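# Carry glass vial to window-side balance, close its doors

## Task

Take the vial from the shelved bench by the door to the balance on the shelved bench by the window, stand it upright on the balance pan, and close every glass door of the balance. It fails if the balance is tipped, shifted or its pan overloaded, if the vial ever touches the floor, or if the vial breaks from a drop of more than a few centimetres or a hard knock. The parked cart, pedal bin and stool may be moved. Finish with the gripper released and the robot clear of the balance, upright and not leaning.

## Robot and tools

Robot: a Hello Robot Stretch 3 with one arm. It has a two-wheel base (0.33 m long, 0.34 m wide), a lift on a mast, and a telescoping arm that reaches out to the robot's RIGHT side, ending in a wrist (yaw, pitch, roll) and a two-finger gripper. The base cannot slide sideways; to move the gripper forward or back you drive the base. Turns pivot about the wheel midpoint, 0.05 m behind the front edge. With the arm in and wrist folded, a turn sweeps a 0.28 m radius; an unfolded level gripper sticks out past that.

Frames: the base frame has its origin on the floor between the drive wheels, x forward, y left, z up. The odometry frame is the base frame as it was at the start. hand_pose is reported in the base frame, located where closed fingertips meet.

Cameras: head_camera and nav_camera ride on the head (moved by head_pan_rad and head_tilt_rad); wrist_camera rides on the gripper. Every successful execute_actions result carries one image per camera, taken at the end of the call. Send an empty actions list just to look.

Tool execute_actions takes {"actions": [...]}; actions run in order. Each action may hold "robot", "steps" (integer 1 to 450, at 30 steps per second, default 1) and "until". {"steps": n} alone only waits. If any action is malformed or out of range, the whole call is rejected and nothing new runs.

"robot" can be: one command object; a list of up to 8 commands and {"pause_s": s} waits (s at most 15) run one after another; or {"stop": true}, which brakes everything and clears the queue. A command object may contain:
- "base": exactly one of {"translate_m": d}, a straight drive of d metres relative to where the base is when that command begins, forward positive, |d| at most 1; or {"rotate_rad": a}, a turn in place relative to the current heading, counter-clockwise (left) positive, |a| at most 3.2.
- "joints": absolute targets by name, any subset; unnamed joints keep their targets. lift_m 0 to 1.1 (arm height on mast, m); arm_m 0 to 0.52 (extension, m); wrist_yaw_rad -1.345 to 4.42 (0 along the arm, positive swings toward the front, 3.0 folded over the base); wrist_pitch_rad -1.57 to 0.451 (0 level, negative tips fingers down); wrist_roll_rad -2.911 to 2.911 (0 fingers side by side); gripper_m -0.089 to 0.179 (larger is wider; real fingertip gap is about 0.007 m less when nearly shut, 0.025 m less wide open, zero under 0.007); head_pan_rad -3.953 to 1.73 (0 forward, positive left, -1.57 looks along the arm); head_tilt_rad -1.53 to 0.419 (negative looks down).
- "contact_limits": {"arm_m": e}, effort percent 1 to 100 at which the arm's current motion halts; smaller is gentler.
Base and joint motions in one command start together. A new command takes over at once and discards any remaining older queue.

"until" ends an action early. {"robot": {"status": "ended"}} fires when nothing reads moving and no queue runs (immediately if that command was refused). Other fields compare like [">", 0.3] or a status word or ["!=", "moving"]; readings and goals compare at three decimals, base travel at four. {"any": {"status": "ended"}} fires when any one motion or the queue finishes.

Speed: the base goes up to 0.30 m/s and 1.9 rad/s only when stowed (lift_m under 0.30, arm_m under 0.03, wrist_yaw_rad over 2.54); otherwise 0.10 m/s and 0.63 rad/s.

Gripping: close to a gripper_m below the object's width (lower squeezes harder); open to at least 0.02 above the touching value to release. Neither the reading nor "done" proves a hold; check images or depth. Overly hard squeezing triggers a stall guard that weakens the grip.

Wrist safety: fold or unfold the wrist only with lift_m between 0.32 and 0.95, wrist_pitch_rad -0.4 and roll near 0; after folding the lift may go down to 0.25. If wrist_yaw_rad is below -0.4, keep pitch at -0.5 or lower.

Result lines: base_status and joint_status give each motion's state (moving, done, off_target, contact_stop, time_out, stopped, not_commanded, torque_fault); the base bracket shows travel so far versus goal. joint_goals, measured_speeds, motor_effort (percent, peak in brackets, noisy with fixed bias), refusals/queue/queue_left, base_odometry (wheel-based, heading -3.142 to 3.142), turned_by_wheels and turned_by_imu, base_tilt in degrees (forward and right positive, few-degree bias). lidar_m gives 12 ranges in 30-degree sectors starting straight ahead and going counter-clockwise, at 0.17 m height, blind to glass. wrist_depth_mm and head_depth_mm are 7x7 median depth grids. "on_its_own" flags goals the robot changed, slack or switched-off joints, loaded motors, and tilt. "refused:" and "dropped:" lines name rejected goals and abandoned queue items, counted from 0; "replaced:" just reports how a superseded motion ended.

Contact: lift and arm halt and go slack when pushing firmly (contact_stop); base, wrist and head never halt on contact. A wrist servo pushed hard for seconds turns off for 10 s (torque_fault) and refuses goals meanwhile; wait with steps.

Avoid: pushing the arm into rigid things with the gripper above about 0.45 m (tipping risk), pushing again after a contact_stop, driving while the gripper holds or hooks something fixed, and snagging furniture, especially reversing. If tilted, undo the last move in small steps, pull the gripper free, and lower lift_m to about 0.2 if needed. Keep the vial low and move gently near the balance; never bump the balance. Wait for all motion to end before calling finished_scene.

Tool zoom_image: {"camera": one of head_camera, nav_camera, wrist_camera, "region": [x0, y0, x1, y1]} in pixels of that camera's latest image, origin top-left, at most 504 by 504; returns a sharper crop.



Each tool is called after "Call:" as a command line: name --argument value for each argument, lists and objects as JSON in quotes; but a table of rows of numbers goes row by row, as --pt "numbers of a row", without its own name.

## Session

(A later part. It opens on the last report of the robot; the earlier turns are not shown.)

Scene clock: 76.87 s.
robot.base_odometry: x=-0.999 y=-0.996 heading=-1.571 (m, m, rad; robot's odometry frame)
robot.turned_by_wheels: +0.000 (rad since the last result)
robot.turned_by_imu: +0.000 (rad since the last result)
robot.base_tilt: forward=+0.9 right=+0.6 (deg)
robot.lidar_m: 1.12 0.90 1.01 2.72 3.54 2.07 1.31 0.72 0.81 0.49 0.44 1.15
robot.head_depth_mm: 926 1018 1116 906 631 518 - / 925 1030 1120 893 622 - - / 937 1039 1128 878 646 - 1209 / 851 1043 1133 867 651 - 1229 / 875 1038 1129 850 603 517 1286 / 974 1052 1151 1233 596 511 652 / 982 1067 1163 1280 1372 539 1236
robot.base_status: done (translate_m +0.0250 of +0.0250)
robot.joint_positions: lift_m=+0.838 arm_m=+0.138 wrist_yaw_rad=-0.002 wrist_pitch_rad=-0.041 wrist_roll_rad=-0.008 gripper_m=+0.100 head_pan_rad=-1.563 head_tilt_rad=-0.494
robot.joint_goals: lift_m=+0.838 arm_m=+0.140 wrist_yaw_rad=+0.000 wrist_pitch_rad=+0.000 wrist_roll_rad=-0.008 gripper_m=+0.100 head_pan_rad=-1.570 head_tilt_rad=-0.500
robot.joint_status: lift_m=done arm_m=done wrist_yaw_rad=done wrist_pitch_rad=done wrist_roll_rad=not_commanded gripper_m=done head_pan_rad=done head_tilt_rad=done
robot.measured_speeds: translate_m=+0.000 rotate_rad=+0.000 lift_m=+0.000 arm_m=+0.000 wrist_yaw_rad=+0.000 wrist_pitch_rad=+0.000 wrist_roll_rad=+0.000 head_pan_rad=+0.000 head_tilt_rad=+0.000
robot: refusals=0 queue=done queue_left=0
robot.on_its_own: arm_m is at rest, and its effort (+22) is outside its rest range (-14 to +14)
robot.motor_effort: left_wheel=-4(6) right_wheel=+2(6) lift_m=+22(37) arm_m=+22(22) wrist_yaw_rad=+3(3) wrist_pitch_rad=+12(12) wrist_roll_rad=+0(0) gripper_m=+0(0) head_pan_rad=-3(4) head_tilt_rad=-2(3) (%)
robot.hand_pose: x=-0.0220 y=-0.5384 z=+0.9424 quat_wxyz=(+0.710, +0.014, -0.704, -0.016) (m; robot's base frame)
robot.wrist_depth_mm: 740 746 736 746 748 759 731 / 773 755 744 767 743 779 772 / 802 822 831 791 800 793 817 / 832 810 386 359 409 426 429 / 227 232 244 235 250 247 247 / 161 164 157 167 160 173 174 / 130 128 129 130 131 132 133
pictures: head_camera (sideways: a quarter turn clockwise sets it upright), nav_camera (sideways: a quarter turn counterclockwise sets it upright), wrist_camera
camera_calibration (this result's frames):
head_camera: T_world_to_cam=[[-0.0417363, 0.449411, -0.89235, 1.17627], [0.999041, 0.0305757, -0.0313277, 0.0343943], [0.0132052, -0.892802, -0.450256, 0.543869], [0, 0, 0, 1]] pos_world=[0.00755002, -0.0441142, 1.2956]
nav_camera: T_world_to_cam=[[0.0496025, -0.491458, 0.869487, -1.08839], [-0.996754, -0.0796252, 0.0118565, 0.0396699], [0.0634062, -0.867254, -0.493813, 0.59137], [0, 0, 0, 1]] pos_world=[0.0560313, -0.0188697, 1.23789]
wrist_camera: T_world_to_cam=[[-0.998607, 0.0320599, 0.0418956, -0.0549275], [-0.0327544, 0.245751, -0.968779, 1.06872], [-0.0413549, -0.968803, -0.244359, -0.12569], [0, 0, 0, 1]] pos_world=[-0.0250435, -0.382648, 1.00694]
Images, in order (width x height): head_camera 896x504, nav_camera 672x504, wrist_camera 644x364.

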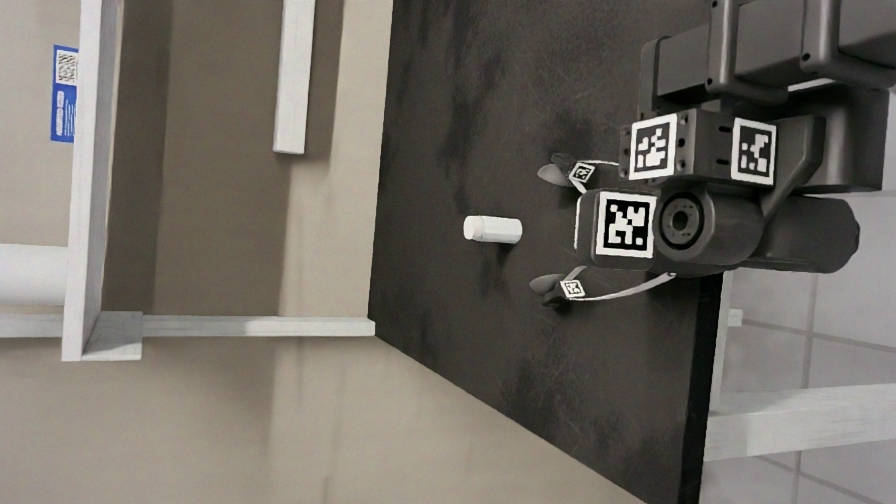

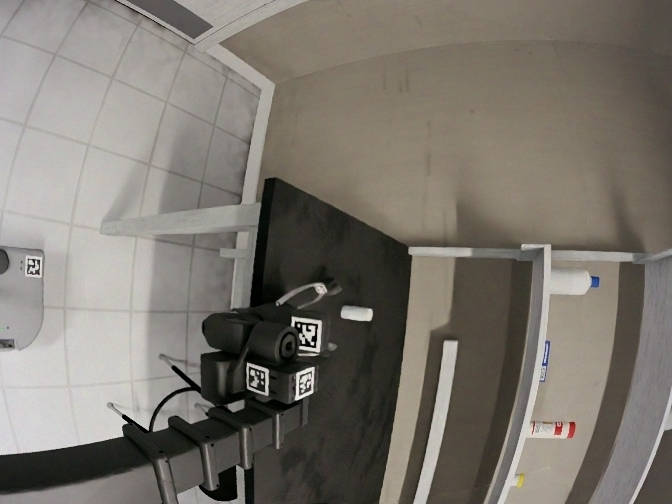

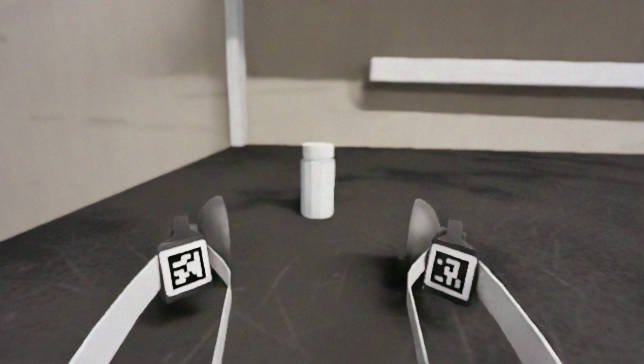

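Call:
execute_actions --actions '[{"robot": [{"joints": {"arm_m": 0.12}}, {"joints": {"lift_m": 0.893}}, {"joints": {"wrist_pitch_rad": -0.25, "arm_m": 0.17}}], "steps": 450, "until": {"robot": {"status": "ended"}}}]'

Scene clock: 85.13 s.
robot.base_odometry: x=-0.999 y=-0.996 heading=-1.571 (m, m, rad; robot's odometry frame)
robot.turned_by_wheels: +0.000 (rad since the last result)
robot.turned_by_imu: +0.000 (rad since the last result)
robot.base_tilt: forward=+1.0 right=+0.6 (deg)
robot.lidar_m: 1.11 0.90 1.01 2.72 3.53 2.07 1.31 0.72 0.81 0.49 0.44 1.15
robot.head_depth_mm: 925 1013 1113 901 702 - 1266 / 920 1028 1116 886 - - 1307 / 933 1032 1126 871 - - 1296 / 877 1041 1130 862 - 501 1293 / 870 1034 1130 846 598 517 1285 / 975 1051 1152 1225 595 511 653 / 983 1064 1164 1281 1365 538 1235
robot.base_status: done (translate_m +0.0250 of +0.0250)
robot.joint_positions: lift_m=+0.893 arm_m=+0.170 wrist_yaw_rad=-0.002 wrist_pitch_rad=-0.265 wrist_roll_rad=-0.008 gripper_m=+0.100 head_pan_rad=-1.563 head_tilt_rad=-0.494
robot.joint_goals: lift_m=+0.893 arm_m=+0.170 wrist_yaw_rad=+0.000 wrist_pitch_rad=-0.250 wrist_roll_rad=-0.008 gripper_m=+0.100 head_pan_rad=-1.570 head_tilt_rad=-0.500
robot.joint_status: lift_m=done arm_m=done wrist_yaw_rad=done wrist_pitch_rad=done wrist_roll_rad=not_commanded gripper_m=done head_pan_rad=done head_tilt_rad=done
robot.measured_speeds: translate_m=+0.000 rotate_rad=+0.000 lift_m=+0.000 arm_m=+0.000 wrist_yaw_rad=+0.000 wrist_pitch_rad=+0.000 wrist_roll_rad=+0.000 head_pan_rad=+0.000 head_tilt_rad=+0.000
robot: refusals=0 queue=done queue_left=0
robot.motor_effort: left_wheel=-2(4) right_wheel=+1(2) lift_m=+38(42) arm_m=+6(18) wrist_yaw_rad=+2(3) wrist_pitch_rad=+4(19) wrist_roll_rad=+0(0) gripper_m=+1(0) head_pan_rad=-4(4) head_tilt_rad=-2(2) (%)
robot.hand_pose: x=-0.0220 y=-0.5556 z=+0.9411 quat_wxyz=(+0.704, +0.093, -0.698, -0.094) (m; robot's base frame)
robot.wrist_depth_mm: 693 701 688 696 681 704 685 / 743 737 726 725 730 734 722 / 788 769 408 385 436 443 460 / 850 275 276 262 283 290 294 / 204 205 215 212 218 215 218 / 163 164 162 168 163 172 174 / 141 137 139 139 141 142 144
pictures: head_camera (sideways: a quarter turn clockwise sets it upright), nav_camera (sideways: a quarter turn counterclockwise sets it upright), wrist_camera
camera_calibration (this result's frames):
head_camera: T_world_to_cam=[[-0.0417362, 0.449416, -0.892347, 1.17627], [0.999041, 0.0305756, -0.0313276, 0.0343941], [0.0132049, -0.892799, -0.450261, 0.543876], [0, 0, 0, 1]] pos_world=[0.00755001, -0.0441141, 1.2956]
nav_camera: T_world_to_cam=[[0.0496024, -0.491463, 0.869485, -1.08838], [-0.996754, -0.0796251, 0.0118561, 0.0396704], [0.063406, -0.867251, -0.493818, 0.591377], [0, 0, 0, 1]] pos_world=[0.0560313, -0.0188693, 1.23789]
wrist_camera: T_world_to_cam=[[-0.998635, 0.0218053, 0.0474656, -0.0651787], [-0.032388, 0.454446, -0.890185, 1.11369], [-0.0409813, -0.890507, -0.45312, 0.0973539], [0, 0, 0, 1]] pos_world=[-0.0250298, -0.417997, 1.0386]
Images, in order (width x height): head_camera 896x504, nav_camera 672x504, wrist_camera 644x364.

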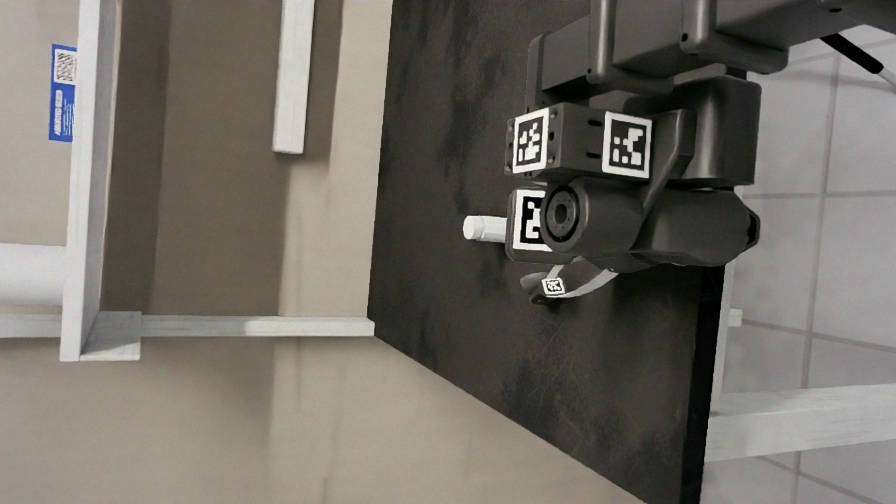

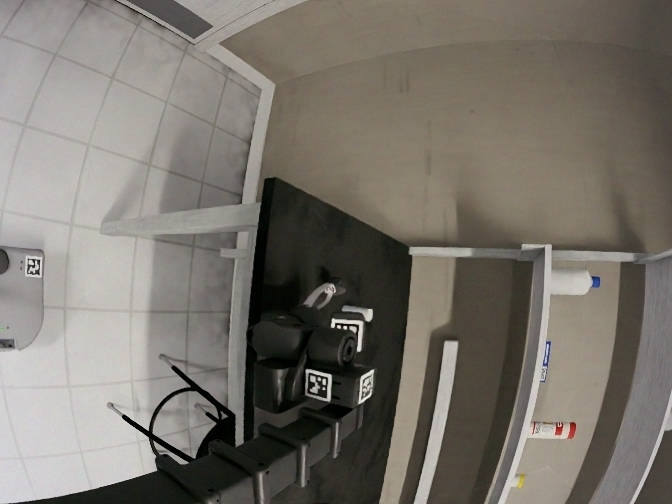

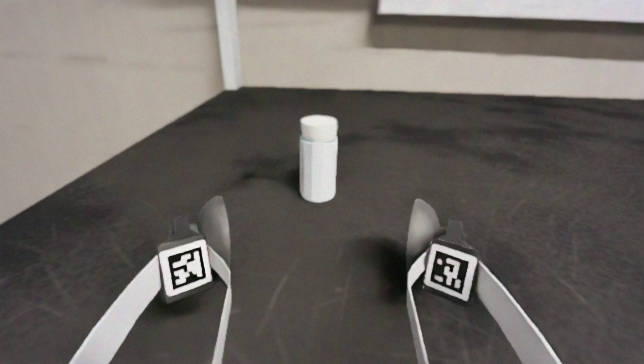

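Call:
execute_actions --actions '[{"robot": {"joints": {"arm_m": 0.262, "lift_m": 0.898}}, "steps": 450, "until": {"robot": {"status": "ended"}}}]'

Scene clock: 91.00 s.
robot.base_odometry: x=-0.999 y=-0.996 heading=-1.571 (m, m, rad; robot's odometry frame)
robot.turned_by_wheels: +0.000 (rad since the last result)
robot.turned_by_imu: +0.000 (rad since the last result)
robot.base_tilt: forward=+1.0 right=+0.5 (deg)
robot.lidar_m: 1.12 0.90 1.01 2.71 3.55 2.07 1.31 0.72 0.81 0.48 0.44 1.15
robot.head_depth_mm: 924 1020 1108 904 - - 1313 / 920 1027 1118 1007 572 493 1315 / 938 1032 1125 996 - 507 1303 / 882 1049 1129 950 582 502 1300 / 868 1038 1128 850 601 516 1281 / 976 1051 1149 1237 594 511 651 / 983 1062 1159 1276 1365 537 1240
robot.base_status: done (translate_m +0.0250 of +0.0250)
robot.joint_positions: lift_m=+0.898 arm_m=+0.262 wrist_yaw_rad=-0.002 wrist_pitch_rad=-0.265 wrist_roll_rad=-0.008 gripper_m=+0.100 head_pan_rad=-1.563 head_tilt_rad=-0.494
robot.joint_goals: lift_m=+0.898 arm_m=+0.262 wrist_yaw_rad=+0.000 wrist_pitch_rad=-0.250 wrist_roll_rad=-0.008 gripper_m=+0.100 head_pan_rad=-1.570 head_tilt_rad=-0.500
robot.joint_status: lift_m=done arm_m=done wrist_yaw_rad=done wrist_pitch_rad=done wrist_roll_rad=not_commanded gripper_m=done head_pan_rad=done head_tilt_rad=done
robot.measured_speeds: translate_m=+0.000 rotate_rad=+0.000 lift_m=+0.000 arm_m=+0.000 wrist_yaw_rad=+0.000 wrist_pitch_rad=+0.000 wrist_roll_rad=+0.000 head_pan_rad=+0.000 head_tilt_rad=+0.000
robot: refusals=0 queue=done queue_left=0
robot.motor_effort: left_wheel=-2(2) right_wheel=+2(2) lift_m=+38(41) arm_m=+6(6) wrist_yaw_rad=+1(2) wrist_pitch_rad=+4(5) wrist_roll_rad=+0(0) gripper_m=+0(1) head_pan_rad=-3(4) head_tilt_rad=-2(2) (%)
robot.hand_pose: x=-0.0220 y=-0.6475 z=+0.9459 quat_wxyz=(+0.704, +0.094, -0.698, -0.094) (m; robot's base frame)
robot.wrist_depth_mm: 604 606 590 601 607 597 588 / 647 647 640 623 648 641 650 / 703 690 423 438 447 454 473 / 744 282 284 272 292 300 308 / 212 214 219 158 225 224 226 / 169 170 166 167 169 178 179 / 143 143 144 145 147 147 148
pictures: head_camera (sideways: a quarter turn clockwise sets it upright), nav_camera (sideways: a quarter turn counterclockwise sets it upright), wrist_camera
camera_calibration (this result's frames):
head_camera: T_world_to_cam=[[-0.0417358, 0.449416, -0.892347, 1.17627], [0.999041, 0.0305747, -0.0313275, 0.0343941], [0.0132041, -0.892799, -0.450261, 0.543876], [0, 0, 0, 1]] pos_world=[0.00754997, -0.0441141, 1.2956]
nav_camera: T_world_to_cam=[[0.049602, -0.491463, 0.869485, -1.08838], [-0.996754, -0.0796241, 0.0118561, 0.0396705], [0.0634051, -0.867251, -0.493818, 0.591377], [0, 0, 0, 1]] pos_world=[0.0560313, -0.0188694, 1.23789]
wrist_camera: T_world_to_cam=[[-0.998635, 0.0217485, 0.047481, -0.0634491], [-0.0323956, 0.45514, -0.88983, 1.15986], [-0.040963, -0.890154, -0.453815, 0.0185596], [0, 0, 0, 1]] pos_world=[-0.0250278, -0.51, 1.04352]
Images, in order (width x height): head_camera 896x504, nav_camera 672x504, wrist_camera 644x364.

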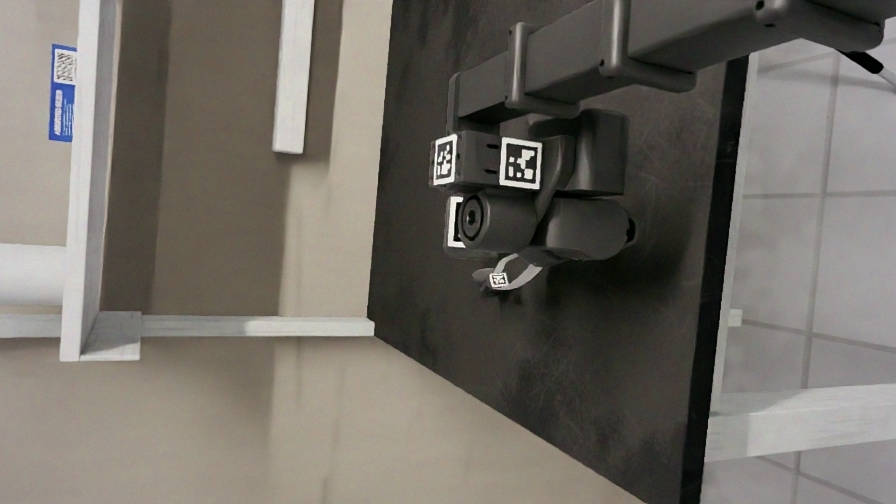

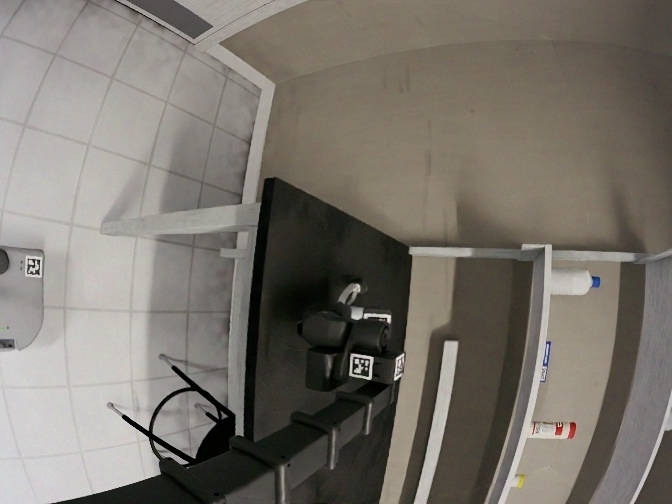

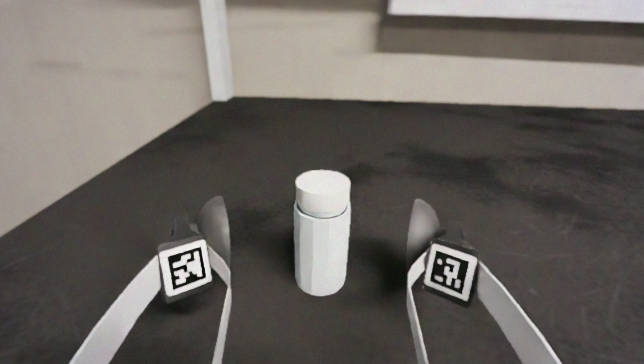

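Call:
execute_actions --actions '[{"robot": [{"joints": {"arm_m": 0.268, "lift_m": 0.895}}, {"joints": {"gripper_m": 0.01}}], "steps": 450, "until": {"robot": {"status": "ended"}}}]'

Scene clock: 98.07 s.
robot.base_odometry: x=-0.999 y=-0.996 heading=-1.571 (m, m, rad; robot's odometry frame)
robot.turned_by_wheels: +0.000 (rad since the last result)
robot.turned_by_imu: +0.000 (rad since the last result)
robot.base_tilt: forward=+1.0 right=+0.7 (deg)
robot.lidar_m: 1.12 0.90 1.01 2.72 3.54 2.07 1.31 0.72 0.81 0.49 0.44 1.15
robot.head_depth_mm: 920 1019 1111 907 - - 1332 / 919 1032 1121 1007 571 494 1308 / 938 1033 1127 995 - 506 1302 / 880 1040 1132 918 581 503 1292 / 867 1034 1127 851 600 515 1283 / 973 1055 1152 1229 596 512 653 / 980 1063 1160 1290 1365 539 1237
robot.base_status: done (translate_m +0.0250 of +0.0250)
robot.joint_positions: lift_m=+0.895 arm_m=+0.268 wrist_yaw_rad=-0.002 wrist_pitch_rad=-0.266 wrist_roll_rad=-0.008 gripper_m=+0.010 head_pan_rad=-1.563 head_tilt_rad=-0.494
robot.joint_goals: lift_m=+0.895 arm_m=+0.268 wrist_yaw_rad=+0.000 wrist_pitch_rad=-0.250 wrist_roll_rad=-0.008 gripper_m=+0.010 head_pan_rad=-1.570 head_tilt_rad=-0.500
robot.joint_status: lift_m=done arm_m=done wrist_yaw_rad=done wrist_pitch_rad=done wrist_roll_rad=not_commanded gripper_m=done head_pan_rad=done head_tilt_rad=done
robot.measured_speeds: translate_m=+0.000 rotate_rad=+0.000 lift_m=+0.000 arm_m=+0.000 wrist_yaw_rad=+0.000 wrist_pitch_rad=+0.000 wrist_roll_rad=+0.000 head_pan_rad=+0.000 head_tilt_rad=+0.000
robot: refusals=0 queue=done queue_left=0
robot.motor_effort: left_wheel=-2(2) right_wheel=+1(2) lift_m=+23(37) arm_m=+6(5) wrist_yaw_rad=+2(1) wrist_pitch_rad=+5(5) wrist_roll_rad=+0(0) gripper_m=-7(78) head_pan_rad=-4(4) head_tilt_rad=-2(2) (%)
robot.hand_pose: x=-0.0220 y=-0.6534 z=+0.9433 quat_wxyz=(+0.704, +0.094, -0.698, -0.094) (m; robot's base frame)
robot.wrist_depth_mm: 598 597 589 605 593 594 590 / 635 642 619 628 643 634 635 / 705 684 415 432 443 452 470 / 738 275 280 266 288 294 298 / 206 209 214 143 217 217 222 / 167 167 163 158 166 173 176 / 138 140 141 142 143 144 145
pictures: head_camera (sideways: a quarter turn clockwise sets it upright), nav_camera (sideways: a quarter turn counterclockwise sets it upright), wrist_camera
camera_calibration (this result's frames):
head_camera: T_world_to_cam=[[-0.0417357, 0.449416, -0.892347, 1.17627], [0.999041, 0.0305745, -0.0313276, 0.0343941], [0.013204, -0.892799, -0.450261, 0.543875], [0, 0, 0, 1]] pos_world=[0.00754996, -0.0441141, 1.2956]
nav_camera: T_world_to_cam=[[0.0496019, -0.491463, 0.869485, -1.08838], [-0.996754, -0.079624, 0.0118561, 0.0396704], [0.063405, -0.867251, -0.493818, 0.591377], [0, 0, 0, 1]] pos_world=[0.0560313, -0.0188694, 1.23789]
wrist_camera: T_world_to_cam=[[-0.998635, 0.0217081, 0.0474976, -0.0632378], [-0.0323944, 0.455889, -0.889447, 1.16036], [-0.0409619, -0.889772, -0.454563, 0.0130547], [0, 0, 0, 1]] pos_world=[-0.0250278, -0.516004, 1.04101]
Images, in order (width x height): head_camera 896x504, nav_camera 672x504, wrist_camera 644x364.

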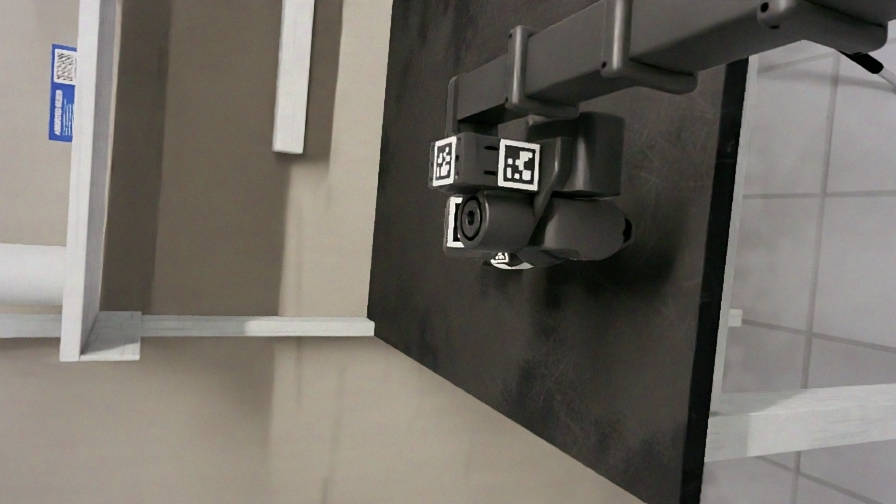

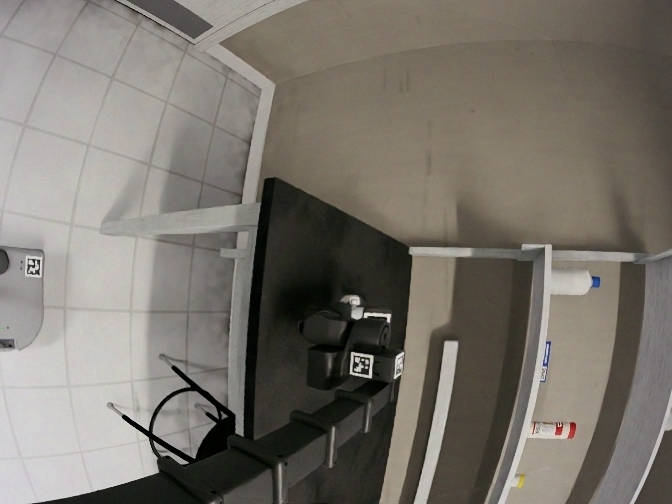

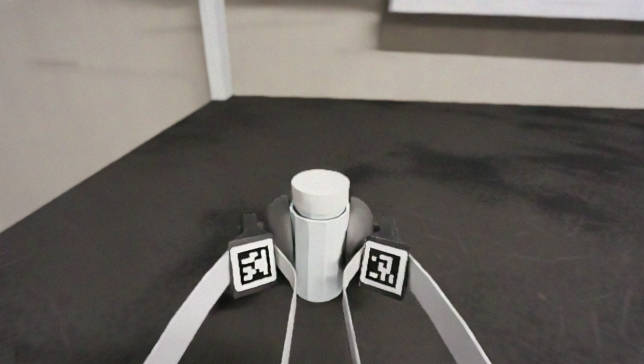

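Call:
execute_actions --actions '[{"robot": [{"joints": {"gripper_m": -0.02}}, {"joints": {"lift_m": 0.915}}], "steps": 450, "until": {"robot": {"status": "ended"}}}]'

Scene clock: 100.30 s.
robot.base_odometry: x=-0.999 y=-0.996 heading=-1.571 (m, m, rad; robot's odometry frame)
robot.turned_by_wheels: +0.000 (rad since the last result)
robot.turned_by_imu: +0.000 (rad since the last result)
robot.base_tilt: forward=+1.0 right=+0.5 (deg)
robot.lidar_m: 1.12 0.90 1.01 2.71 3.55 2.07 1.31 0.72 0.81 0.49 0.44 1.15
robot.head_depth_mm: 922 1024 1114 963 - 479 1269 / 923 1028 1122 1018 570 495 1314 / 932 1034 1127 - 563 506 1303 / 883 1041 1134 973 582 502 1291 / 868 1032 1130 848 602 515 1279 / 976 1053 1150 1234 595 511 652 / 986 1065 1162 1282 1365 538 1232
robot.base_status: done (translate_m +0.0250 of +0.0250)
robot.joint_positions: lift_m=+0.915 arm_m=+0.268 wrist_yaw_rad=-0.002 wrist_pitch_rad=-0.267 wrist_roll_rad=-0.008 gripper_m=-0.019 head_pan_rad=-1.563 head_tilt_rad=-0.494
robot.joint_goals: lift_m=+0.915 arm_m=+0.268 wrist_yaw_rad=+0.000 wrist_pitch_rad=-0.250 wrist_roll_rad=-0.008 gripper_m=-0.020 head_pan_rad=-1.570 head_tilt_rad=-0.500
robot.joint_status: lift_m=done arm_m=done wrist_yaw_rad=done wrist_pitch_rad=done wrist_roll_rad=not_commanded gripper_m=done head_pan_rad=done head_tilt_rad=done
robot.measured_speeds: translate_m=+0.000 rotate_rad=+0.000 lift_m=+0.000 arm_m=+0.000 wrist_yaw_rad=+0.000 wrist_pitch_rad=+0.000 wrist_roll_rad=+0.000 head_pan_rad=+0.000 head_tilt_rad=+0.000
robot: refusals=0 queue=done queue_left=0
robot.motor_effort: left_wheel=-2(2) right_wheel=+2(2) lift_m=+38(38) arm_m=+6(6) wrist_yaw_rad=+1(2) wrist_pitch_rad=+5(5) wrist_roll_rad=+0(0) gripper_m=-15(91) head_pan_rad=-4(4) head_tilt_rad=-2(1) (%)
robot.hand_pose: x=-0.0220 y=-0.6533 z=+0.9625 quat_wxyz=(+0.704, +0.094, -0.698, -0.095) (m; robot's base frame)
robot.wrist_depth_mm: 623 603 587 582 594 514 512 / 647 643 629 644 634 630 636 / 699 681 478 494 504 522 533 / 771 319 324 307 333 339 346 / 248 239 249 142 256 251 254 / 191 192 187 159 199 199 203 / 159 161 162 164 164 166 167
pictures: head_camera (sideways: a quarter turn clockwise sets it upright), nav_camera (sideways: a quarter turn counterclockwise sets it upright), wrist_camera
camera_calibration (this result's frames):
head_camera: T_world_to_cam=[[-0.0417357, 0.449416, -0.892347, 1.17627], [0.999041, 0.0305744, -0.0313276, 0.0343941], [0.0132039, -0.892799, -0.450261, 0.543875], [0, 0, 0, 1]] pos_world=[0.00754996, -0.0441141, 1.2956]
nav_camera: T_world_to_cam=[[0.0496019, -0.491463, 0.869485, -1.08838], [-0.996754, -0.0796239, 0.0118561, 0.0396704], [0.0634049, -0.867251, -0.493818, 0.591377], [0, 0, 0, 1]] pos_world=[0.0560313, -0.0188694, 1.23789]
wrist_camera: T_world_to_cam=[[-0.998636, 0.0216655, 0.0475156, -0.0641967], [-0.0323925, 0.456698, -0.889032, 1.17753], [-0.0409616, -0.889358, -0.455373, 0.0229048], [0, 0, 0, 1]] pos_world=[-0.0250278, -0.516012, 1.06034]
Images, in order (width x height): head_camera 896x504, nav_camera 672x504, wrist_camera 644x364.

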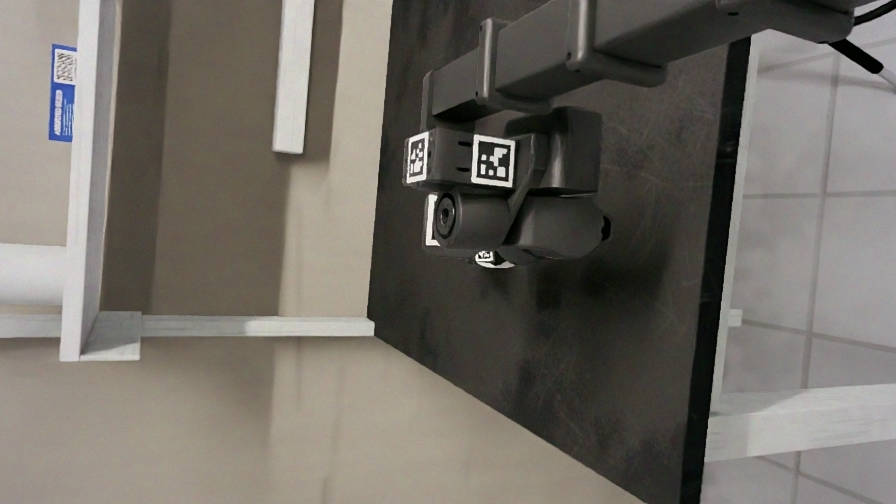

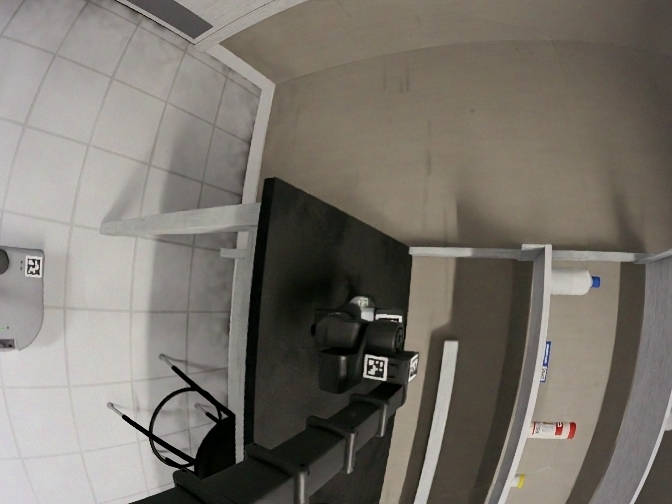

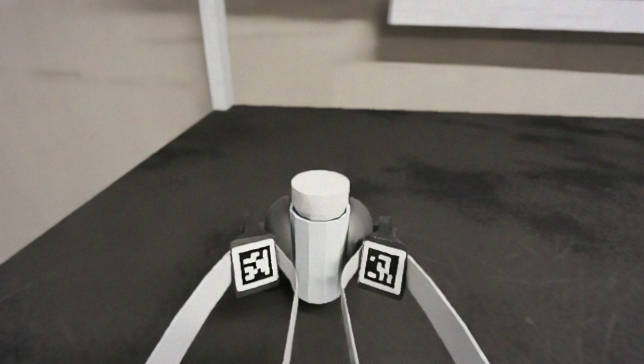

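Call:
execute_actions --actions '[{"robot": {"joints": {"lift_m": 0.94, "arm_m": 0.0}}, "steps": 450, "until": {"robot": {"arm_m": ["<", 0.04]}}}, {"robot": {"joints": {"wrist_yaw_rad": 1.5}}, "steps": 450, "until": {"robot": {"wrist_yaw_rad": [">", 1.2]}}}, {"robot": {"joints": {"wrist_yaw_rad": 2.8, "wrist_pitch_rad": -0.4, "lift_m": 0.285, "head_pan_rad": 0.0, "head_tilt_rad": -0.5}, "base": {"rotate_rad": 2.2548}}, "steps": 450, "until": {"robot": {"status": "ended"}}}]'

Scene clock: 146.93 s.
robot.base_odometry: x=-0.999 y=-0.996 heading=+0.684 (m, m, rad; robot's odometry frame)
robot.turned_by_wheels: +2.255 (rad since the last result)
robot.turned_by_imu: +2.265 (rad since the last result)
robot.base_tilt: forward=+1.2 right=+0.4 (deg)
robot.lidar_m: 2.42 2.02 1.29 0.72 1.06 0.44 1.31 1.12 1.11 0.90 1.24 2.80
robot.head_depth_mm: 3172 3245 3467 3041 2106 1621 1323 / 3441 3566 3818 3000 2091 1612 1313 / 3565 3854 - 2953 2053 1592 1299 / 3226 3570 3813 2878 2033 1572 1291 / 2930 3133 3412 2806 2017 1581 1285 / 2408 2767 2388 2558 1994 1556 1277 / 2127 2345 2169 2353 1973 1545 1270
robot.base_status: done (rotate_rad +2.2546 of +2.2548)
robot.joint_positions: lift_m=+0.285 arm_m=+0.000 wrist_yaw_rad=+2.797 wrist_pitch_rad=-0.416 wrist_roll_rad=-0.008 gripper_m=-0.019 head_pan_rad=-0.007 head_tilt_rad=-0.494
robot.joint_goals: lift_m=+0.285 arm_m=+0.000 wrist_yaw_rad=+2.800 wrist_pitch_rad=-0.400 wrist_roll_rad=-0.008 gripper_m=-0.020 head_pan_rad=+0.000 head_tilt_rad=-0.500
robot.joint_status: lift_m=done arm_m=done wrist_yaw_rad=done wrist_pitch_rad=done wrist_roll_rad=not_commanded gripper_m=done head_pan_rad=done head_tilt_rad=done
robot.measured_speeds: translate_m=+0.000 rotate_rad=+0.000 lift_m=+0.000 arm_m=+0.000 wrist_yaw_rad=+0.000 wrist_pitch_rad=+0.000 wrist_roll_rad=+0.000 head_pan_rad=+0.000 head_tilt_rad=+0.000
robot: refusals=0 queue=done queue_left=0
robot.motor_effort: left_wheel=-4(8) right_wheel=+3(7) lift_m=+23(39) arm_m=-5(6) wrist_yaw_rad=+2(3) wrist_pitch_rad=+5(3) wrist_roll_rad=+0(1) gripper_m=-17(16) head_pan_rad=+4(48) head_tilt_rad=-2(0) (%)
robot.hand_pose: x=+0.0546 y=+0.0660 z=+0.2983 quat_wxyz=(+0.263, +0.704, +0.027, +0.660) (m; robot's base frame)
robot.wrist_depth_mm: - - - - - - - / - - - - - - - / - 915 958 992 989 999 - / - 710 723 694 746 778 763 / - 579 599 142 613 607 608 / 476 - - 159 510 507 512 / 435 - - 426 433 436 430
pictures: head_camera (sideways: a quarter turn clockwise sets it upright), nav_camera (sideways: a quarter turn counterclockwise sets it upright), wrist_camera
camera_calibration (this result's frames):
head_camera: T_world_to_cam=[[-0.449982, -0.0351143, -0.892347, 1.17876], [-0.015862, 0.999383, -0.0313275, 0.0405851], [0.892897, 0.0000575712, -0.450261, 0.53851], [0, 0, 0, 1]] pos_world=[0.0502307, 0.000800278, 1.2956]
nav_camera: T_world_to_cam=[[0.49214, 0.0423606, 0.869485, -1.09108], [0.0649398, -0.997819, 0.0118561, 0.0331941], [0.86809, 0.0506293, -0.493818, 0.586468], [0, 0, 0, 1]] pos_world=[0.0257025, 0.049648, 1.23789]
wrist_camera: T_world_to_cam=[[0.935779, -0.349032, 0.0499413, -0.0536159], [-0.165807, -0.560625, -0.8113, 0.312247], [0.311168, 0.750917, -0.582493, 0.273756], [0, 0, 0, 1]] pos_world=[0.0167612, -0.0492286, 0.415464]
Images, in order (width x height): head_camera 896x504, nav_camera 672x504, wrist_camera 644x364.

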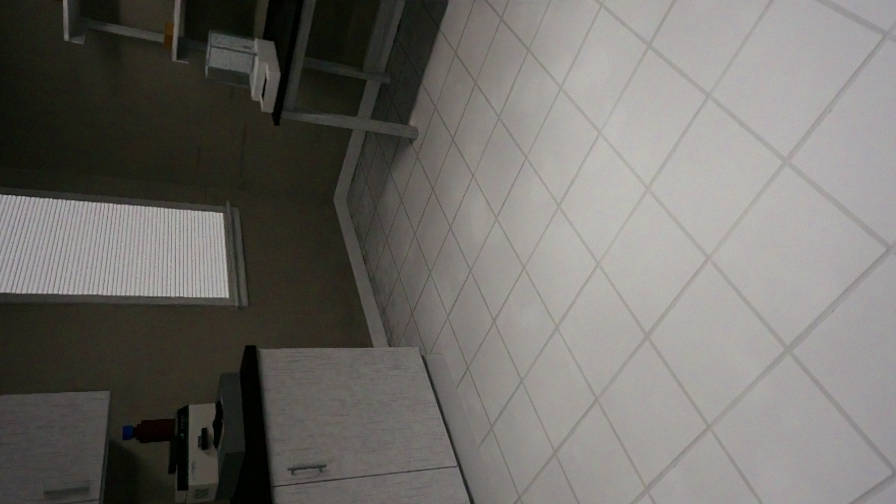

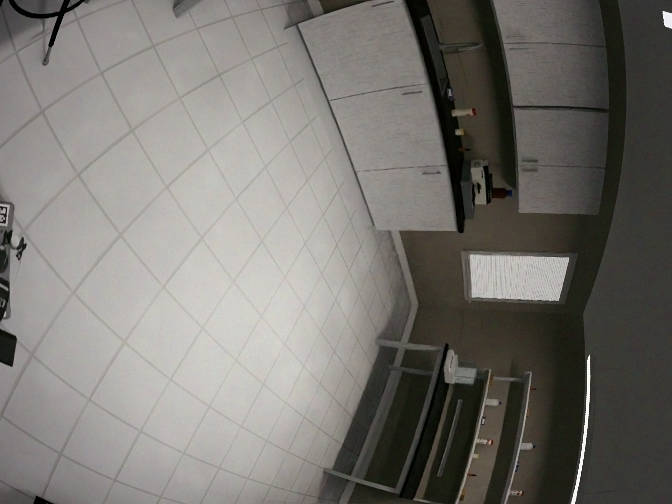

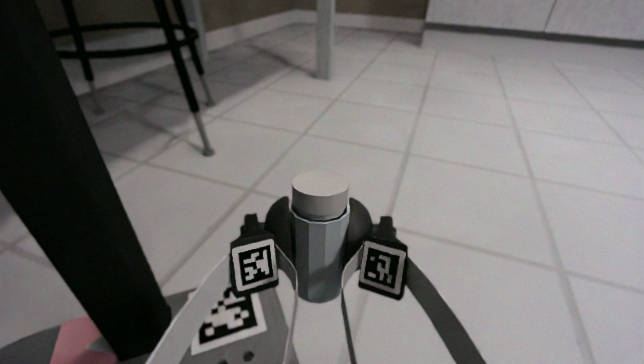

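Call:
execute_actions --actions '[{"robot": {"base": {"translate_m": 1.0}}, "steps": 450, "until": {"robot": {"translate_m": [">=", 0.72]}}}, {"robot": {"base": {"translate_m": 1.0}}, "steps": 450, "until": {"robot": {"translate_m": [">=", 0.72]}}}, {"robot": {"base": {"translate_m": 1.0}}, "steps": 450, "until": {"robot": {"translate_m": [">=", 0.72]}}}, {"robot": {"base": {"translate_m": 0.99}, "joints": {"head_pan_rad": -1.0, "head_tilt_rad": -0.55}}, "steps": 450, "until": {"robot": {"status": "ended"}}}, {"robot": [{"base": {"rotate_rad": -0.774}}, {"base": {"translate_m": 0.4}, "joints": {"lift_m": 0.85}}], "steps": 450, "until": {"robot": {"status": "ended"}}}]'

Scene clock: 175.53 s.
robot.base_odometry: x=+1.855 y=+0.970 heading=-0.090 (m, m, rad; robot's odometry frame)
robot.turned_by_wheels: -0.774 (rad since the last result)
robot.turned_by_imu: -0.775 (rad since the last result)
robot.base_tilt: forward=+1.1 right=+0.4 (deg)
robot.lidar_m: 0.82 0.80 0.56 0.53 0.55 0.73 1.05 3.22 2.87 0.51 1.00 0.82
robot.head_depth_mm: 2489 2793 1839 1134 722 622 1256 / 1755 1941 1805 1109 670 642 743 / 1482 1661 1626 821 684 694 1265 / 1294 1354 1423 748 728 1422 1249 / 816 860 1312 1075 790 1453 1246 / 975 631 1125 1059 844 1383 1239 / 874 622 1001 1035 932 1153 1207
robot.base_status: done (translate_m +0.4000 of +0.4000)
robot.joint_positions: lift_m=+0.850 arm_m=+0.000 wrist_yaw_rad=+2.798 wrist_pitch_rad=-0.417 wrist_roll_rad=-0.008 gripper_m=-0.019 head_pan_rad=-0.993 head_tilt_rad=-0.544
robot.joint_goals: lift_m=+0.850 arm_m=+0.000 wrist_yaw_rad=+2.800 wrist_pitch_rad=-0.400 wrist_roll_rad=-0.008 gripper_m=-0.020 head_pan_rad=-1.000 head_tilt_rad=-0.550
robot.joint_status: lift_m=done arm_m=done wrist_yaw_rad=done wrist_pitch_rad=done wrist_roll_rad=not_commanded gripper_m=done head_pan_rad=done head_tilt_rad=done
robot.measured_speeds: translate_m=+0.000 rotate_rad=+0.000 lift_m=+0.000 arm_m=+0.000 wrist_yaw_rad=+0.000 wrist_pitch_rad=+0.000 wrist_roll_rad=+0.000 head_pan_rad=+0.000 head_tilt_rad=+0.000
robot: refusals=0 queue=done queue_left=0
robot.motor_effort: left_wheel=+4(12) right_wheel=-3(8) lift_m=+38(37) arm_m=-5(5) wrist_yaw_rad=+1(2) wrist_pitch_rad=+5(5) wrist_roll_rad=+0(0) gripper_m=-17(16) head_pan_rad=-3(44) head_tilt_rad=-2(7) (%)
robot.hand_pose: x=+0.0544 y=+0.0660 z=+0.8625 quat_wxyz=(+0.263, +0.704, +0.027, +0.660) (m; robot's base frame)
robot.wrist_depth_mm: 442 475 529 599 665 751 663 / - 492 560 627 742 851 679 / - 574 638 718 873 922 705 / - 623 708 747 981 947 729 / - 696 756 142 - 990 743 / 645 778 894 160 - - 774 / 730 - 955 - - 993 780
pictures: head_camera (sideways: a quarter turn clockwise sets it upright), nav_camera (sideways: a quarter turn counterclockwise sets it upright), wrist_camera
camera_calibration (this result's frames):
head_camera: T_world_to_cam=[[-0.30137, 0.392254, -0.869087, 1.14752], [0.823791, 0.56609, -0.0301629, 0.033945], [0.480151, -0.725037, -0.493738, 0.597599], [0, 0, 0, 1]] pos_world=[0.0309251, -0.0360525, 1.29337]
nav_camera: T_world_to_cam=[[0.330037, -0.422423, 0.844177, -1.05709], [-0.795956, -0.605298, 0.00829586, 0.0430812], [0.507474, -0.674665, -0.536001, 0.643553], [0, 0, 0, 1]] pos_world=[0.0565834, 0.0137204, 1.23696]
wrist_camera: T_world_to_cam=[[0.936058, -0.348281, 0.0499508, -0.0816972], [-0.165616, -0.561405, -0.810799, 0.769552], [0.310429, 0.750683, -0.583189, 0.60316], [0, 0, 0, 1]] pos_world=[0.0166857, -0.0492048, 0.979789]
Images, in order (width x height): head_camera 896x504, nav_camera 672x504, wrist_camera 644x364.

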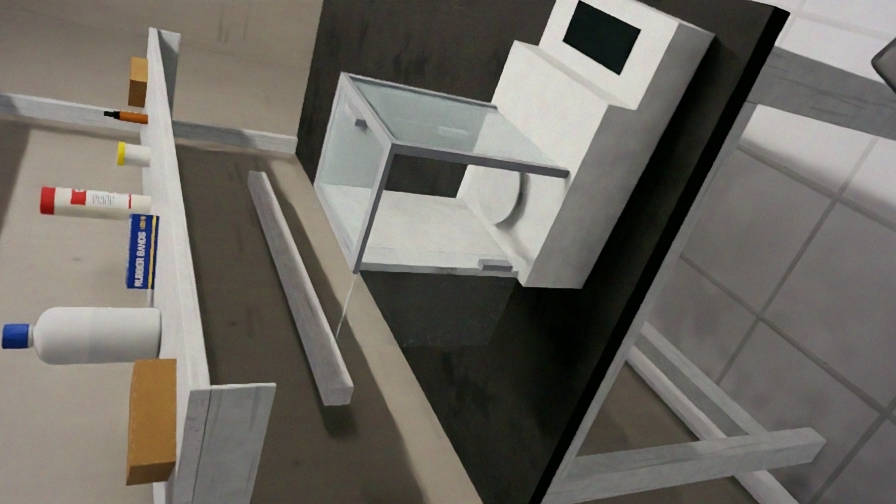

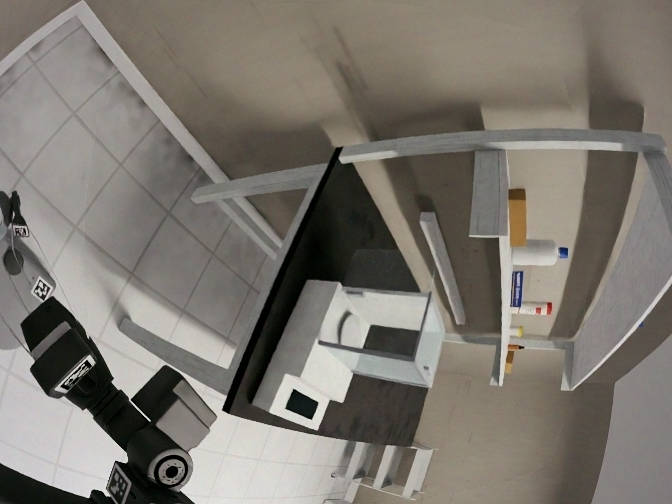

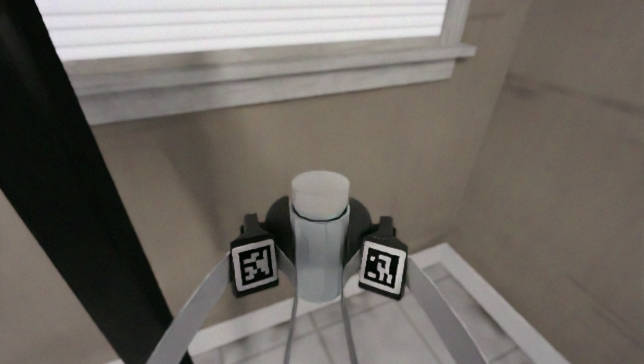

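Call:
zoom_image --camera "head_camera" --region '[290, 0, 740, 380]'

Region (290, 0, 740, 380) of head_camera's 896x504 image, scaled by 1.120, with more detail than that image has; it fills the top 426 rows of this view, and the rest is white.

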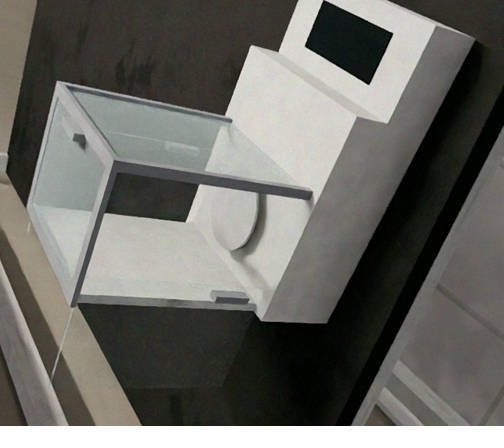

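Call:
zoom_image --camera "head_camera" --region '[300, 60, 520, 280]'

Region (300, 60, 520, 280) of head_camera's 896x504 image, scaled by 2.291, with more detail than that image has.

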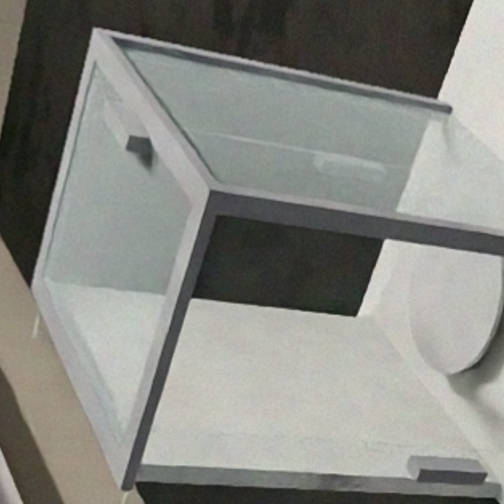

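Call:
execute_actions --actions '[{"robot": {"base": {"translate_m": 0.332}, "joints": {"wrist_yaw_rad": 0.0, "lift_m": 0.87, "head_pan_rad": -1.45, "head_tilt_rad": -0.7}}, "steps": 450, "until": {"robot": {"wrist_yaw_rad": ["<", 1.6]}}}, {"robot": {"joints": {"wrist_pitch_rad": -0.25}}, "steps": 450, "until": {"robot": {"status": "ended"}}}]'

Scene clock: 261.37 s.
robot.base_odometry: x=+2.186 y=+0.940 heading=-0.090 (m, m, rad; robot's odometry frame)
robot.turned_by_wheels: +0.000 (rad since the last result)
robot.turned_by_imu: +0.000 (rad since the last result)
robot.base_tilt: forward=+1.0 right=+0.4 (deg)
robot.lidar_m: 0.49 0.50 0.58 0.55 0.57 0.75 1.38 3.54 0.55 1.73 0.58 0.52
robot.head_depth_mm: 2579 2780 2600 731 652 739 - / 2653 2426 1150 691 650 1424 - / 2668 2840 1084 687 475 - - / 2676 2871 1175 827 679 1375 1166 / 677 1687 1154 850 693 1364 1152 / 446 427 1142 843 710 1312 1151 / 409 431 1076 829 704 966 1096
robot.base_status: done (translate_m +0.3320 of +0.3320)
robot.joint_positions: lift_m=+0.870 arm_m=+0.000 wrist_yaw_rad=+0.003 wrist_pitch_rad=-0.273 wrist_roll_rad=-0.008 gripper_m=-0.019 head_pan_rad=-1.443 head_tilt_rad=-0.691
robot.joint_goals: lift_m=+0.870 arm_m=+0.000 wrist_yaw_rad=+0.000 wrist_pitch_rad=-0.250 wrist_roll_rad=-0.008 gripper_m=-0.020 head_pan_rad=-1.450 head_tilt_rad=-0.700
robot.joint_status: lift_m=done arm_m=done wrist_yaw_rad=done wrist_pitch_rad=done wrist_roll_rad=not_commanded gripper_m=done head_pan_rad=done head_tilt_rad=done
robot.measured_speeds: translate_m=+0.000 rotate_rad=+0.000 lift_m=+0.000 arm_m=+0.000 wrist_yaw_rad=+0.000 wrist_pitch_rad=+0.000 wrist_roll_rad=+0.000 head_pan_rad=+0.000 head_tilt_rad=+0.000
robot: refusals=0 queue=done queue_left=0
robot.motor_effort: left_wheel=+4(9) right_wheel=-3(3) lift_m=+38(42) arm_m=-5(5) wrist_yaw_rad=-2(1) wrist_pitch_rad=+7(5) wrist_roll_rad=+0(0) gripper_m=-17(17) head_pan_rad=-4(40) head_tilt_rad=-3(13) (%)
robot.hand_pose: x=-0.0208 y=-0.3856 z=+0.9162 quat_wxyz=(+0.704, +0.098, -0.697, -0.095) (m; robot's base frame)
robot.wrist_depth_mm: 693 - - - - - - / 617 - - - - - - / 678 834 741 485 - - - / 542 558 521 323 355 - - / 404 417 419 142 333 352 - / 329 333 324 160 349 347 - / 289 295 306 364 377 399 -
pictures: head_camera (sideways: a quarter turn clockwise sets it upright), nav_camera (sideways: a quarter turn counterclockwise sets it upright), wrist_camera
camera_calibration (this result's frames):
head_camera: T_world_to_cam=[[-0.116455, 0.605507, -0.787274, 1.03972], [0.987444, 0.15577, -0.0262595, 0.0278594], [0.106734, -0.780447, -0.616044, 0.758999], [0, 0, 0, 1]] pos_world=[0.0125603, -0.0415356, 1.28685]
nav_camera: T_world_to_cam=[[0.128633, -0.641072, 0.756625, -0.941725], [-0.979899, -0.19948, -0.00242383, 0.0581597], [0.152485, -0.741104, -0.653845, 0.799024], [0, 0, 0, 1]] pos_world=[0.0562878, 0.0000484545, 1.23511]
wrist_camera: T_world_to_cam=[[-0.998728, 0.0165448, 0.0476282, -0.0687075], [-0.0346284, 0.461521, -0.886453, 1.01354], [-0.0366476, -0.886975, -0.460361, 0.24553], [0, 0, 0, 1]] pos_world=[-0.0245248, -0.248853, 1.01476]
Images, in order (width x height): head_camera 896x504, nav_camera 672x504, wrist_camera 644x364.

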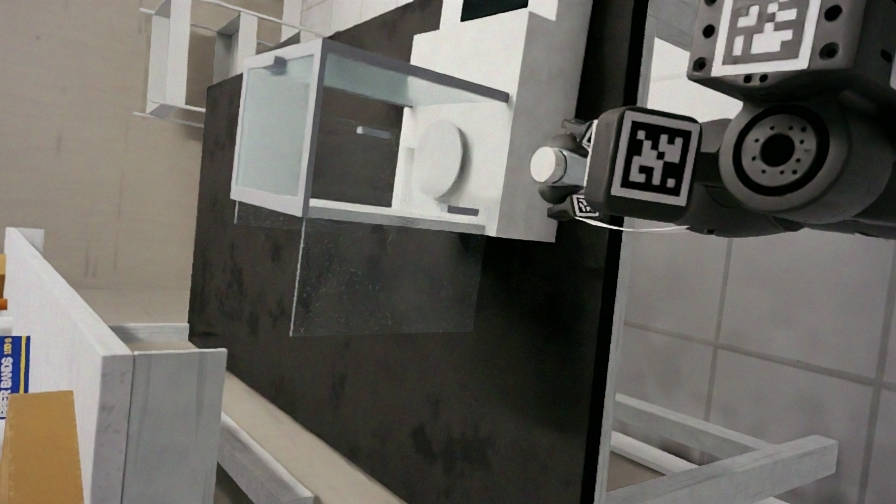

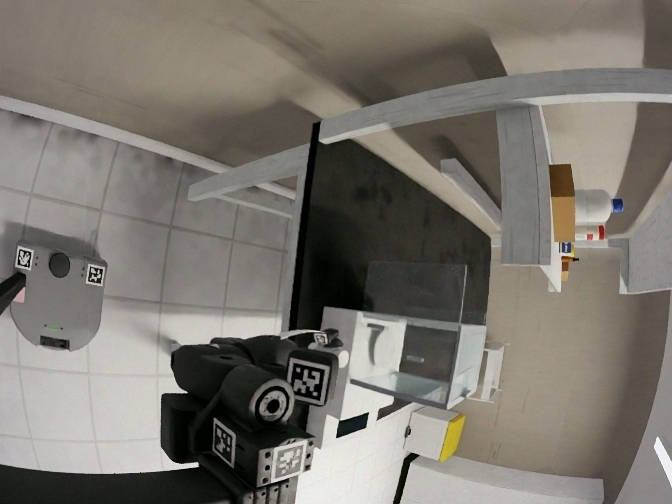

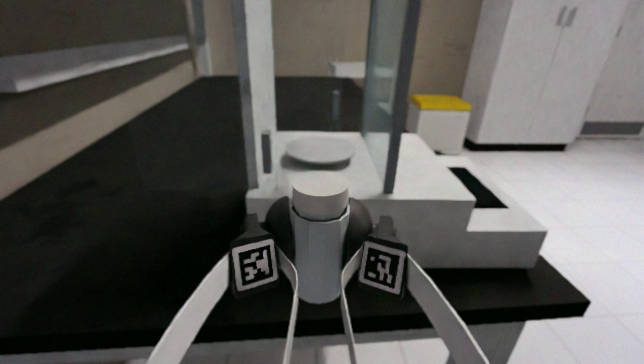

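Call:
zoom_image --camera "wrist_camera" --region '[220, 60, 440, 240]'

Call:
zoom_image --camera "head_camera" --region '[220, 30, 720, 350]'

Region (220, 60, 440, 240) of wrist_camera's 644x364 image, scaled by 2.291; it fills the top 412 rows of this view, and the rest is white.

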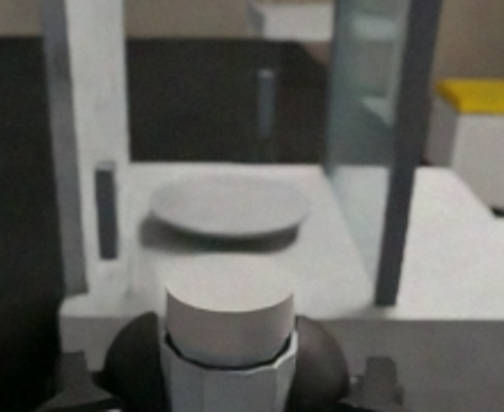

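Region (220, 30, 720, 350) of head_camera's 896x504 image, scaled by 1.008, with more detail than that image has; it fills the top 323 rows of this view, and the rest is white.

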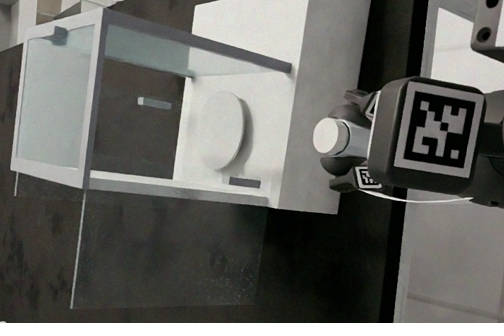

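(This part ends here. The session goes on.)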